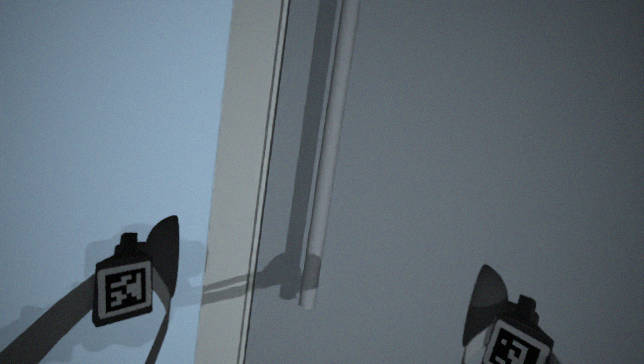

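>>> execute_actions([
  {"r1":{"joints":{"lift_m":0.93,"arm_m":0.51}},"r2":{"base":{"rotate_rad":-1.41},"joints":{"head_tilt_rad":-1.2}}},
], cameras=[])

>>> execute_actions([
  {"r1":{"joints":{"gripper_m":-0.03}}},
], cameras=["r1_wrist_camera"])

>>> execute_actions([
  {"r1":{"joints":{"arm_m":0.35},"base":{"translate_m":-0.02}}},
], cameras=[])

>>> execute_actions([
  {"r1":{"joints":{"arm_m":0.2},"base":{"translate_m":-0.05}}},
], cameras=[])

>>> execute_actions([
  {"r1":{"joints":{"arm_m":0.1},"base":{"translate_m":-0.05}}},
], cameras=[])

>>> execute_actions([
  {"r1":{"joints":{"arm_m":0.01},"base":{"translate_m":-0.06}},"r2":{"base":{"translate_m":0.5}}},
], cameras=["r2_nav_camera"])

Scene clock: 68.80 s.
r1.base_odometry: x=-1.818 y=+1.359 heading=+2.999 (m, m, rad; r1's odometry frame)
r1.turned_by_wheels: +0.000 (rad since the last result)
r1.turned_by_imu: -0.002 (rad since the last result)
r1.base_tilt: forward=+0.7 right=-0.7 (deg)
r1.lidar_m: 1.93 2.00 2.75 4.84 1.68 2.91 2.81 1.34 0.98 0.94 0.98 0.83
r1.head_depth_mm: 776 838 908 - 1125 1238 1308 / 773 839 889 1009 1105 1232 1313 / 776 838 889 1016 1108 1236 1324 / 776 830 901 1001 1106 1235 1326 / 764 828 905 1002 1109 1243 1335 / 775 841 914 999 1109 1250 1335 / 777 839 914 1003 1109 1243 1335
r1.base_status: not commanded
r1.joint_positions: lift_m=+0.930 arm_m=+0.510 wrist_yaw_rad=+0.002 wrist_pitch_rad=-0.023 wrist_roll_rad=+0.004 gripper_m=+0.150 head_pan_rad=-1.563 head_tilt_rad=-0.396
r1.joint_status: all done
r1.motor_effort: left_wheel=+0(0) right_wheel=+3(3) lift_m=+46(49) arm_m=+6(7) wrist_yaw_rad=-1(2) wrist_pitch_rad=+12(13) wrist_roll_rad=+0(0) gripper_m=+1(0) head_pan_rad=-4(2) head_tilt_rad=-1(2) (%)
r1.hand_pose: x=-0.0210 y=-0.9102 z=+1.0384 quat_wxyz=(+0.706, +0.009, -0.708, -0.008) (m; r1's base frame)
r1.wrist_depth_mm: 196 181 191 187 186 184 181 / 200 184 194 129 189 187 183 / 203 187 198 194 193 189 187 / 206 191 202 196 196 194 191 / 211 192 207 199 199 196 193 / 214 - 209 204 203 200 196 / 219 203 212 208 206 - 200
r2.base_odometry: x=-3.664 y=-2.154 heading=+2.263 (m, m, rad; r2's odometry frame)
r2.turned_by_wheels: -1.410 (rad since the last result)
r2.turned_by_imu: -1.379 (rad since the last result)
r2.base_tilt: forward=-1.1 right=+1.8 (deg)
r2.lidar_m: 0.93 0.64 0.60 0.61 0.78 1.14 1.16 1.48 3.27 2.28 0.83 3.58
r2.head_depth_mm: 1869 1672 1517 1355 1292 1192 1115 / 1831 1672 1508 1374 1279 1186 1111 / 1791 1654 1498 1372 1272 1204 1079 / 1589 1632 1482 1366 1266 1208 - / 1233 1509 1471 1364 1256 - - / 1006 1183 1409 1348 1242 1174 - / 846 975 1140 1301 1241 1153 -
r2.base_status: done
r2.joint_positions: lift_m=+0.281 arm_m=+0.001 wrist_yaw_rad=+2.835 wrist_pitch_rad=-0.421 wrist_roll_rad=-0.008 gripper_m=+0.037 head_pan_rad=+0.010 head_tilt_rad=-1.186
r2.joint_status: all done
r2.motor_effort: left_wheel=+2(13) right_wheel=-1(5) lift_m=+9(9) arm_m=+0(1) wrist_yaw_rad=+0(1) wrist_pitch_rad=+6(6) wrist_roll_rad=+0(0) gripper_m=+0(0) head_pan_rad=+0(0) head_tilt_rad=-6(32) (%)
r2.hand_pose: x=+0.0464 y=+0.0680 z=+0.2927 quat_wxyz=(+0.252, +0.703, +0.042, +0.664) (m; r2's base frame)
r2.wrist_depth_mm: 658 634 615 591 574 559 544 / - 687 664 644 630 602 584 / - 722 707 705 692 663 641 / - 616 649 679 720 723 684 / - 515 - 556 602 646 652 / - - - 478 512 529 564 / - - - 422 437 459 479
pictures: none
No camera images: the call's "cameras" was empty. Leave "cameras" out to get every camera's image.

Scene clock: 71.10 s.
r1.base_odometry: x=-1.818 y=+1.359 heading=+3.000 (m, m, rad; r1's odometry frame)
r1.turned_by_wheels: +0.001 (rad since the last result)
r1.turned_by_imu: +0.001 (rad since the last result)
r1.base_tilt: forward=+0.7 right=-0.7 (deg)
r1.lidar_m: 1.93 2.01 2.75 4.82 1.69 2.92 2.81 1.34 0.98 0.94 0.98 0.83
r1.head_depth_mm: 770 835 905 - 1115 1230 1312 / 770 834 884 1009 1102 1229 1318 / 769 835 881 1009 1098 1227 1319 / 772 824 903 999 1098 1231 1319 / 766 831 901 1003 1109 1242 1332 / 774 839 912 1001 1111 1244 1332 / 777 842 913 1003 1115 1247 1337
r1.base_status: not commanded
r1.joint_positions: lift_m=+0.930 arm_m=+0.510 wrist_yaw_rad=+0.023 wrist_pitch_rad=-0.021 wrist_roll_rad=+0.004 gripper_m=-0.029 head_pan_rad=-1.563 head_tilt_rad=-0.396
r1.joint_status: all done
r1.on_its_own: wrist_yaw_rad is at rest, and its effort (-19) is outside its rest range (-12 to +12)
r1.motor_effort: left_wheel=+8(8) right_wheel=-16(17) lift_m=+46(46) arm_m=-3(6) wrist_yaw_rad=-19(18) wrist_pitch_rad=+11(12) wrist_roll_rad=+0(0) gripper_m=-22(100) head_pan_rad=-3(3) head_tilt_rad=-2(1) (%)
r1.hand_pose: x=-0.0156 y=-0.9108 z=+1.0389 quat_wxyz=(+0.706, +0.016, -0.708, +0.001) (m; r1's base frame)
r1.wrist_depth_mm: 200 182 186 183 180 176 174 / 204 186 189 124 183 181 176 / 206 188 193 189 186 183 179 / 209 191 197 129 189 186 183 / 213 197 200 193 193 189 185 / 219 198 205 129 195 191 188 / 222 203 207 202 199 195 192
r2.base_odometry: x=-3.664 y=-2.154 heading=+2.263 (m, m, rad; r2's odometry frame)
r2.turned_by_wheels: +0.000 (rad since the last result)
r2.turned_by_imu: +0.000 (rad since the last result)
r2.base_tilt: forward=-1.1 right=+1.8 (deg)
r2.lidar_m: 0.92 0.64 0.60 0.61 0.78 1.14 1.16 1.48 3.26 2.28 0.82 3.59
r2.head_depth_mm: 1865 1680 1518 1357 1285 1188 1112 / 1850 1650 1508 1391 1275 1189 1114 / 1797 1633 1492 1365 1278 1214 1084 / 1587 1637 1490 1376 1270 1201 - / 1228 1512 1481 1350 1258 - - / 1001 1185 1425 1345 1253 1177 - / 848 980 1143 1306 1242 1153 -
r2.base_status: not commanded
r2.joint_positions: lift_m=+0.281 arm_m=+0.001 wrist_yaw_rad=+2.835 wrist_pitch_rad=-0.421 wrist_roll_rad=-0.008 gripper_m=+0.037 head_pan_rad=+0.010 head_tilt_rad=-1.186
r2.joint_status: not commanded
r2.motor_effort: left_wheel=+2(1) right_wheel=-1(2) lift_m=+8(9) arm_m=+0(0) wrist_yaw_rad=-2(0) wrist_pitch_rad=+6(6) wrist_roll_rad=+0(0) gripper_m=+0(0) head_pan_rad=-1(0) head_tilt_rad=-5(5) (%)
r2.hand_pose: x=+0.0464 y=+0.0680 z=+0.2927 quat_wxyz=(+0.252, +0.703, +0.042, +0.664) (m; r2's base frame)
r2.wrist_depth_mm: 650 638 607 595 571 549 535 / - 696 687 650 628 609 589 / - 730 722 689 679 670 637 / - 614 649 683 697 706 699 / - 523 - 567 608 629 667 / - - - 475 506 536 559 / - - - 424 439 457 476
pictures: r1_wrist_camera
Images, in order (width x height): r1_wrist_camera 644x364.

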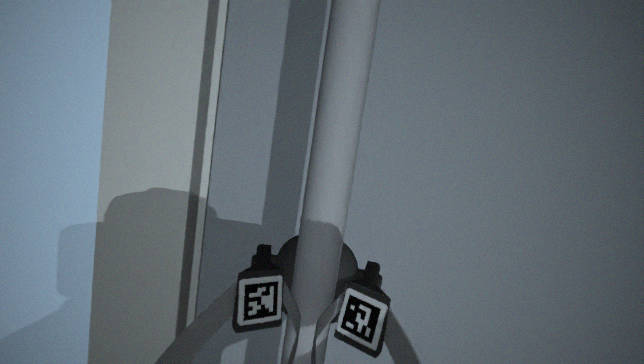

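Scene clock: 73.53 s.
r1.base_odometry: x=-1.798 y=+1.356 heading=+3.000 (m, m, rad; r1's odometry frame)
r1.turned_by_wheels: -0.001 (rad since the last result)
r1.turned_by_imu: +0.005 (rad since the last result)
r1.base_tilt: forward=+0.6 right=-0.7 (deg)
r1.lidar_m: 1.95 2.03 2.80 1.84 1.69 2.89 2.79 1.33 0.85 0.77 0.98 0.84
r1.head_depth_mm: 665 716 783 - 980 1074 1219 / 651 705 761 - 932 1051 1195 / 643 689 742 - 918 1023 1161 / 633 674 736 814 907 1042 1244 / 748 816 900 1001 1104 1234 1334 / 776 842 912 1002 1114 1243 1339 / 779 841 917 1002 1114 1247 1337
r1.base_status: done
r1.joint_positions: lift_m=+0.930 arm_m=+0.351 wrist_yaw_rad=+0.033 wrist_pitch_rad=-0.022 wrist_roll_rad=+0.004 gripper_m=-0.029 head_pan_rad=-1.563 head_tilt_rad=-0.396
r1.joint_status: all done
r1.on_its_own: wrist_yaw_rad is held at +0.056, not at your +0.000, by its stall guard, which is not easing now; wrist_yaw_rad is at rest, and its effort (+19) is outside its rest range (-12 to +12)
r1.motor_effort: left_wheel=-5(19) right_wheel=+15(40) lift_m=+46(46) arm_m=-13(20) wrist_yaw_rad=+19(42) wrist_pitch_rad=+12(12) wrist_roll_rad=+0(0) gripper_m=-22(26) head_pan_rad=-2(3) head_tilt_rad=-1(1) (%)
r1.hand_pose: x=-0.0129 y=-0.7514 z=+1.0386 quat_wxyz=(+0.706, +0.020, -0.708, +0.004) (m; r1's base frame)
r1.wrist_depth_mm: 368 361 178 180 186 190 195 / 375 368 181 183 190 194 199 / 385 372 185 185 193 199 204 / 389 377 188 129 198 203 207 / 399 391 193 129 202 208 213 / 402 390 195 129 208 212 218 / 411 401 202 202 212 218 223
r2.base_odometry: x=-3.664 y=-2.154 heading=+2.263 (m, m, rad; r2's odometry frame)
r2.turned_by_wheels: +0.000 (rad since the last result)
r2.turned_by_imu: +0.000 (rad since the last result)
r2.base_tilt: forward=-0.9 right=+1.8 (deg)
r2.lidar_m: 0.86 0.64 0.60 0.61 0.79 1.14 1.16 1.48 3.24 2.28 0.85 3.57
r2.head_depth_mm: 1862 1689 1523 1362 1298 1197 1117 / 1837 1656 1504 1382 1287 1187 1113 / 1807 1645 1494 1383 1278 1202 1078 / 1338 1580 1496 1369 1262 1217 - / 911 1181 1453 1361 1259 - - / 1785 1549 1419 1361 1251 1175 - / 847 980 1149 1297 1244 1156 -
r2.base_status: not commanded
r2.joint_positions: lift_m=+0.281 arm_m=+0.001 wrist_yaw_rad=+2.835 wrist_pitch_rad=-0.421 wrist_roll_rad=-0.008 gripper_m=+0.037 head_pan_rad=+0.010 head_tilt_rad=-1.186
r2.joint_status: not commanded
r2.motor_effort: left_wheel=+1(1) right_wheel=-1(1) lift_m=+9(8) arm_m=-1(1) wrist_yaw_rad=-1(1) wrist_pitch_rad=+6(6) wrist_roll_rad=+0(0) gripper_m=-1(0) head_pan_rad=+0(1) head_tilt_rad=-5(5) (%)
r2.hand_pose: x=+0.0464 y=+0.0680 z=+0.2927 quat_wxyz=(+0.252, +0.703, +0.042, +0.664) (m; r2's base frame)
r2.wrist_depth_mm: 637 631 618 609 581 562 537 / - 700 676 651 628 595 587 / - 723 732 710 679 656 630 / - 632 662 689 709 699 687 / - 519 - 556 612 624 663 / - - - 478 511 526 554 / - - - 423 440 454 480
pictures: none
No camera images: the call's "cameras" was empty. Leave "cameras" out to get every camera's image.

Scene clock: 75.90 s.
r1.base_odometry: x=-1.749 y=+1.349 heading=+2.999 (m, m, rad; r1's odometry frame)
r1.turned_by_wheels: +0.000 (rad since the last result)
r1.turned_by_imu: -0.001 (rad since the last result)
r1.base_tilt: forward=+0.7 right=-0.7 (deg)
r1.lidar_m: 2.00 2.08 2.86 1.76 1.62 2.85 2.75 1.31 0.73 0.62 0.99 0.89
r1.head_depth_mm: 556 607 664 710 - 938 1070 / 537 584 636 679 - 886 998 / 521 558 608 653 - 842 942 / 503 536 586 636 711 792 912 / 492 538 605 977 1089 1238 1333 / 768 837 914 1002 1111 1245 1334 / 778 841 917 1004 1112 1246 1340
r1.base_status: done
r1.joint_positions: lift_m=+0.930 arm_m=+0.201 wrist_yaw_rad=+0.040 wrist_pitch_rad=-0.025 wrist_roll_rad=+0.004 gripper_m=-0.029 head_pan_rad=-1.563 head_tilt_rad=-0.396
r1.joint_status: all done
r1.on_its_own: wrist_yaw_rad is held at +0.056, not at your +0.000, by its stall guard, which is not easing now; wrist_yaw_rad is at rest, and its effort (+13) is outside its rest range (-12 to +12)
r1.motor_effort: left_wheel=-2(13) right_wheel=+8(30) lift_m=+46(46) arm_m=-14(18) wrist_yaw_rad=+13(36) wrist_pitch_rad=+13(13) wrist_roll_rad=+0(0) gripper_m=-22(24) head_pan_rad=-3(3) head_tilt_rad=-1(1) (%)
r1.hand_pose: x=-0.0113 y=-0.6014 z=+1.0379 quat_wxyz=(+0.706, +0.023, -0.708, +0.005) (m; r1's base frame)
r1.wrist_depth_mm: 533 516 170 177 194 209 225 / 545 535 173 180 198 215 234 / 551 536 178 184 205 221 243 / 558 548 181 129 209 228 250 / 573 560 185 134 215 234 257 / 572 562 189 130 224 243 267 / 588 584 196 139 233 250 276
r2.base_odometry: x=-3.664 y=-2.154 heading=+2.263 (m, m, rad; r2's odometry frame)
r2.turned_by_wheels: +0.000 (rad since the last result)
r2.turned_by_imu: +0.000 (rad since the last result)
r2.base_tilt: forward=-1.2 right=+1.7 (deg)
r2.lidar_m: 0.83 0.64 0.60 0.61 0.78 1.14 1.16 1.48 3.26 2.28 0.89 0.90
r2.head_depth_mm: 1869 1670 1515 1379 1288 1193 1115 / 1850 1657 1515 1384 1280 1205 1106 / 1798 1647 1513 1369 1267 1202 1083 / 1765 1599 1470 1370 1261 1211 - / 1821 1617 1476 1362 1250 - - / 1767 1556 1412 1355 1250 1169 - / 848 975 1136 1302 1242 1161 -
r2.base_status: not commanded
r2.joint_positions: lift_m=+0.281 arm_m=+0.001 wrist_yaw_rad=+2.835 wrist_pitch_rad=-0.421 wrist_roll_rad=-0.008 gripper_m=+0.037 head_pan_rad=+0.010 head_tilt_rad=-1.186
r2.joint_status: not commanded
r2.motor_effort: left_wheel=+2(2) right_wheel=-2(1) lift_m=+9(9) arm_m=-1(1) wrist_yaw_rad=+0(0) wrist_pitch_rad=+6(7) wrist_roll_rad=+0(0) gripper_m=+0(0) head_pan_rad=-1(1) head_tilt_rad=-5(5) (%)
r2.hand_pose: x=+0.0464 y=+0.0680 z=+0.2927 quat_wxyz=(+0.252, +0.703, +0.042, +0.664) (m; r2's base frame)
r2.wrist_depth_mm: 642 633 614 604 585 557 535 / - 719 661 657 627 607 596 / - 724 722 718 695 691 642 / - 623 650 690 711 692 676 / - 524 - 557 598 628 665 / - - - 475 514 526 553 / - - - 423 436 462 473
pictures: none
No camera images: the call's "cameras" was empty. Leave "cameras" out to get every camera's image.

Scene clock: 77.87 s.
r1.base_odometry: x=-1.699 y=+1.342 heading=+2.999 (m, m, rad; r1's odometry frame)
r1.turned_by_wheels: +0.000 (rad since the last result)
r1.turned_by_imu: +0.000 (rad since the last result)
r1.base_tilt: forward=+0.6 right=-0.7 (deg)
r1.lidar_m: 2.05 2.13 2.94 1.68 1.55 2.79 2.70 1.33 0.64 0.51 0.98 0.94
r1.head_depth_mm: 485 528 582 644 - - - / 461 500 546 602 - - 901 / 440 474 514 549 - - 811 / 419 443 485 532 578 651 733 / 401 430 469 521 602 1205 1311 / 743 828 904 999 1108 1246 1333 / 778 841 917 1002 1111 1244 1341
r1.base_status: done
r1.joint_positions: lift_m=+0.930 arm_m=+0.101 wrist_yaw_rad=+0.045 wrist_pitch_rad=-0.026 wrist_roll_rad=+0.004 gripper_m=-0.029 head_pan_rad=-1.563 head_tilt_rad=-0.396
r1.joint_status: all done
r1.on_its_own: wrist_yaw_rad is held at +0.056, not at your +0.000, by its stall guard, which is not easing now
r1.motor_effort: left_wheel=-1(7) right_wheel=+6(19) lift_m=+46(46) arm_m=-14(21) wrist_yaw_rad=+9(25) wrist_pitch_rad=+14(15) wrist_roll_rad=+0(0) gripper_m=-23(23) head_pan_rad=-3(1) head_tilt_rad=-1(1) (%)
r1.hand_pose: x=-0.0099 y=-0.5013 z=+1.0375 quat_wxyz=(+0.706, +0.026, -0.708, +0.006) (m; r1's base frame)
r1.wrist_depth_mm: 655 629 165 175 203 227 260 / 662 637 170 179 208 234 270 / 674 655 173 181 215 244 281 / 683 661 178 187 223 251 292 / 710 673 182 134 229 261 305 / 708 684 183 131 240 271 320 / 710 703 196 139 253 283 335
r2.base_odometry: x=-3.664 y=-2.154 heading=+2.263 (m, m, rad; r2's odometry frame)
r2.turned_by_wheels: +0.000 (rad since the last result)
r2.turned_by_imu: +0.000 (rad since the last result)
r2.base_tilt: forward=-1.1 right=+1.7 (deg)
r2.lidar_m: 0.84 0.64 0.60 0.61 0.78 1.14 1.16 1.48 3.26 2.28 0.94 0.93
r2.head_depth_mm: 1850 1682 1467 1393 1283 1201 1113 / 1787 1647 1514 1378 1286 1197 1110 / 1053 1227 1460 1370 1273 1208 1074 / 1796 1628 1484 1372 1265 1216 - / 1809 1613 1475 1366 1267 - - / 1791 1560 1410 1354 1260 1172 - / 847 977 1148 1301 1245 1163 -
r2.base_status: not commanded
r2.joint_positions: lift_m=+0.281 arm_m=+0.001 wrist_yaw_rad=+2.835 wrist_pitch_rad=-0.421 wrist_roll_rad=-0.008 gripper_m=+0.037 head_pan_rad=+0.010 head_tilt_rad=-1.186
r2.joint_status: not commanded
r2.motor_effort: left_wheel=+1(2) right_wheel=-1(1) lift_m=+9(9) arm_m=-1(1) wrist_yaw_rad=+1(1) wrist_pitch_rad=+6(6) wrist_roll_rad=+0(0) gripper_m=+0(0) head_pan_rad=+0(0) head_tilt_rad=-6(5) (%)
r2.hand_pose: x=+0.0464 y=+0.0680 z=+0.2927 quat_wxyz=(+0.252, +0.703, +0.042, +0.664) (m; r2's base frame)
r2.wrist_depth_mm: 648 635 607 585 574 555 541 / - 708 671 657 624 604 582 / - 749 725 711 702 669 634 / - 615 662 662 714 716 702 / - 528 - 559 616 623 662 / - - - 472 519 536 554 / - - - 423 431 471 476
pictures: none
No camera images: the call's "cameras" was empty. Leave "cameras" out to get every camera's image.

Scene clock: 81.27 s.
r1.base_odometry: x=-1.640 y=+1.334 heading=+2.999 (m, m, rad; r1's odometry frame)
r1.turned_by_wheels: +0.000 (rad since the last result)
r1.turned_by_imu: +0.000 (rad since the last result)
r1.base_tilt: forward=+0.7 right=-0.7 (deg)
r1.lidar_m: 2.11 2.19 3.02 1.60 1.46 2.73 2.64 1.33 0.57 0.41 0.72 0.75
r1.head_depth_mm: 421 459 506 563 637 704 - / 392 426 466 515 571 672 - / 367 393 427 467 416 - - / 346 364 396 436 472 522 594 / 327 350 376 408 449 510 1246 / 311 337 378 961 1092 1242 1339 / 759 833 915 1005 1109 1250 1344
r1.base_status: done
r1.joint_positions: lift_m=+0.930 arm_m=+0.011 wrist_yaw_rad=+0.054 wrist_pitch_rad=-0.028 wrist_roll_rad=+0.004 gripper_m=-0.026 head_pan_rad=-1.563 head_tilt_rad=-0.396
r1.joint_status: all done
r1.on_its_own: wrist_yaw_rad is held at +0.056, not at your +0.000, by its stall guard, which is not easing now
r1.motor_effort: left_wheel=+1(6) right_wheel=+1(15) lift_m=+46(46) arm_m=-14(22) wrist_yaw_rad=+2(23) wrist_pitch_rad=+15(15) wrist_roll_rad=+0(0) gripper_m=-21(23) head_pan_rad=-3(3) head_tilt_rad=-2(1) (%)
r1.hand_pose: x=-0.0076 y=-0.4111 z=+1.0372 quat_wxyz=(+0.706, +0.029, -0.708, +0.009) (m; r1's base frame)
r1.wrist_depth_mm: 759 724 162 176 211 251 303 / 775 723 166 179 219 259 320 / 771 772 171 130 227 270 335 / 774 760 175 189 234 284 354 / 802 168 180 133 243 295 376 / 823 174 180 132 259 310 395 / 820 176 194 137 279 326 424
r2.base_odometry: x=-3.983 y=-1.769 heading=+2.263 (m, m, rad; r2's odometry frame)
r2.turned_by_wheels: +0.000 (rad since the last result)
r2.turned_by_imu: +0.000 (rad since the last result)
r2.base_tilt: forward=-1.1 right=+1.7 (deg)
r2.lidar_m: 0.81 0.42 0.40 0.40 0.51 1.14 1.62 2.06 4.54 0.90 0.72 0.43
r2.head_depth_mm: 602 629 659 1342 1276 1192 1112 / 785 832 882 952 1277 1194 1110 / 1124 1223 1328 1335 1273 1212 1080 / 1745 1631 1480 1363 1266 1208 - / 1807 1622 1486 1357 1266 - - / 1786 1601 1468 1345 1251 1175 - / 1763 1599 1457 885 1122 1156 -
r2.base_status: done
r2.joint_positions: lift_m=+0.281 arm_m=+0.001 wrist_yaw_rad=+2.835 wrist_pitch_rad=-0.421 wrist_roll_rad=-0.008 gripper_m=+0.037 head_pan_rad=+0.010 head_tilt_rad=-1.186
r2.joint_status: not commanded
r2.motor_effort: left_wheel=+1(14) right_wheel=-1(5) lift_m=+9(9) arm_m=+0(0) wrist_yaw_rad=+0(2) wrist_pitch_rad=+6(6) wrist_roll_rad=+0(0) gripper_m=+0(0) head_pan_rad=-1(1) head_tilt_rad=-5(5) (%)
r2.hand_pose: x=+0.0464 y=+0.0680 z=+0.2927 quat_wxyz=(+0.252, +0.703, +0.042, +0.664) (m; r2's base frame)
r2.wrist_depth_mm: 437 431 417 402 389 374 - / - 474 456 442 422 404 - / - 518 509 486 461 443 - / - 568 546 538 522 708 829 / - 520 - 556 552 616 665 / - - - 475 510 527 567 / - - - 423 438 453 478
pictures: r2_nav_camera (sideways: a quarter turn counterclockwise sets it upright)
Images, in order (width x height): r2_nav_camera 672x504.

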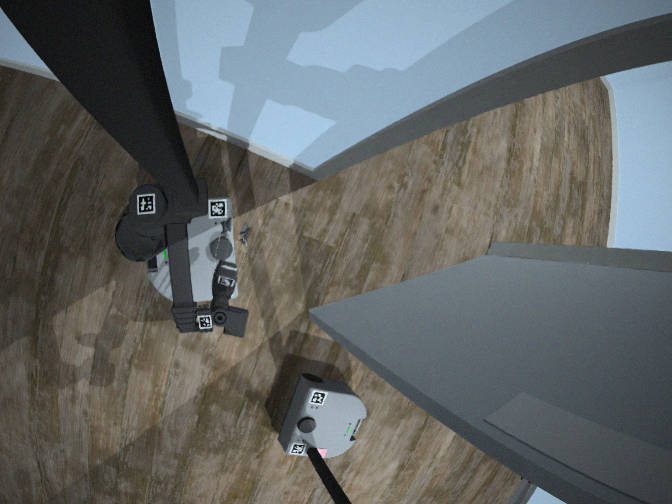

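>>> execute_actions([
  {"r2":{"base":{"translate_m":0.45},"joints":{"wrist_yaw_rad":3.0,"lift_m":0.33}}},
], cameras=["r2_nav_camera","r1_nav_camera"])

Scene clock: 103.23 s.
r1.base_odometry: x=-1.640 y=+1.334 heading=+2.999 (m, m, rad; r1's odometry frame)
r1.turned_by_wheels: +0.000 (rad since the last result)
r1.turned_by_imu: -0.002 (rad since the last result)
r1.base_tilt: forward=+0.7 right=-0.7 (deg)
r1.lidar_m: 2.11 2.20 3.02 1.59 1.47 2.73 2.63 1.33 0.57 0.41 0.84 1.36
r1.head_depth_mm: 420 459 506 563 635 702 - / 393 426 467 514 572 670 - / 367 392 427 466 416 - - / 347 364 397 437 472 522 594 / 327 350 377 408 448 509 779 / 310 337 377 845 1076 946 1335 / 650 823 915 1002 1110 1205 1330
r1.base_status: not commanded
r1.joint_positions: lift_m=+0.930 arm_m=+0.011 wrist_yaw_rad=+0.054 wrist_pitch_rad=-0.028 wrist_roll_rad=+0.004 gripper_m=-0.026 head_pan_rad=-1.563 head_tilt_rad=-0.396
r1.joint_status: not commanded
r1.on_its_own: wrist_yaw_rad is held at +0.056, not at your +0.000, by its stall guard, which is not easing now
r1.motor_effort: left_wheel=+1(1) right_wheel=+1(1) lift_m=+46(46) arm_m=-14(14) wrist_yaw_rad=+2(2) wrist_pitch_rad=+15(15) wrist_roll_rad=+0(0) gripper_m=-21(21) head_pan_rad=-2(3) head_tilt_rad=-1(1) (%)
r1.hand_pose: x=-0.0076 y=-0.4111 z=+1.0372 quat_wxyz=(+0.706, +0.029, -0.708, +0.009) (m; r1's base frame)
r1.wrist_depth_mm: 752 727 163 175 212 249 304 / 760 723 166 179 218 260 319 / 787 757 171 129 226 271 335 / 798 757 175 189 235 281 354 / 816 168 180 133 244 295 377 / 823 172 181 132 260 311 398 / 847 176 193 137 280 328 427
r2.base_odometry: x=-4.270 y=-1.422 heading=+2.263 (m, m, rad; r2's odometry frame)
r2.turned_by_wheels: +0.000 (rad since the last result)
r2.turned_by_imu: +0.001 (rad since the last result)
r2.base_tilt: forward=-1.2 right=+1.7 (deg)
r2.lidar_m: 0.65 3.35 3.12 0.24 0.26 0.61 2.03 2.60 0.28 0.25 0.26 0.32
r2.head_depth_mm: 479 501 524 548 575 603 665 / 623 660 703 744 794 826 1092 / 868 967 1059 1162 1236 1199 - / 1788 1581 1465 1365 1269 1205 - / 1806 1631 1483 1367 1248 1198 - / 1774 1602 1461 1354 1253 1165 - / 1773 1595 1448 1334 1240 1105 -
r2.base_status: done
r2.joint_positions: lift_m=+0.329 arm_m=+0.001 wrist_yaw_rad=+2.998 wrist_pitch_rad=-0.421 wrist_roll_rad=-0.008 gripper_m=+0.037 head_pan_rad=+0.010 head_tilt_rad=-1.187
r2.joint_status: all done
r2.motor_effort: left_wheel=+1(13) right_wheel=-2(4) lift_m=+39(40) arm_m=-1(1) wrist_yaw_rad=+0(3) wrist_pitch_rad=+6(6) wrist_roll_rad=+0(0) gripper_m=+0(0) head_pan_rad=-1(0) head_tilt_rad=-6(5) (%)
r2.hand_pose: x=+0.0109 y=+0.0762 z=+0.3412 quat_wxyz=(+0.197, +0.697, +0.099, +0.682) (m; r2's base frame)
r2.wrist_depth_mm: 314 - 261 - - - - / 347 - 294 - - - - / 390 - 331 921 - - - / 451 427 364 777 798 864 906 / 507 463 - 626 678 709 735 / 481 497 - 538 569 588 630 / - - - 475 483 516 537
pictures: r1_nav_camera (sideways: a quarter turn counterclockwise sets it upright), r2_nav_camera (sideways: a quarter turn counterclockwise sets it upright)
Images, in order (width x height): r1_nav_camera 672x504, r2_nav_camera 672x504.

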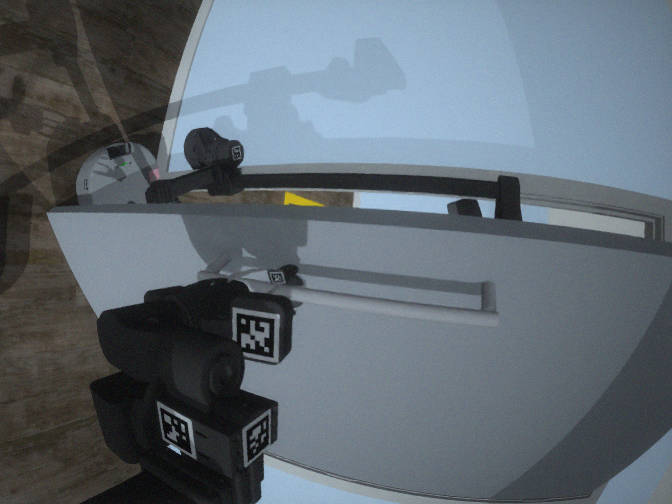

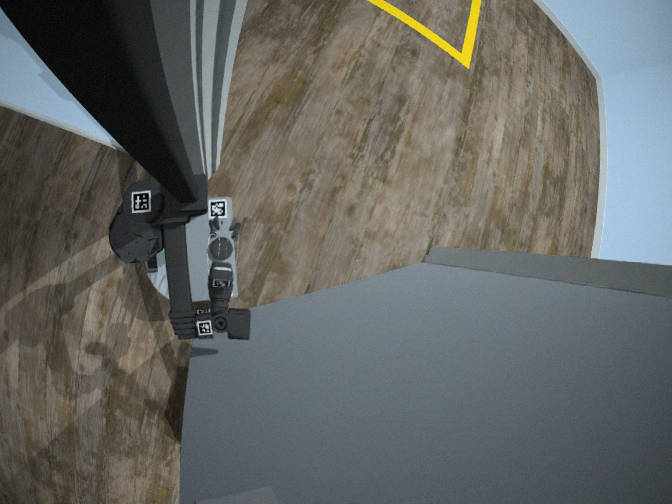

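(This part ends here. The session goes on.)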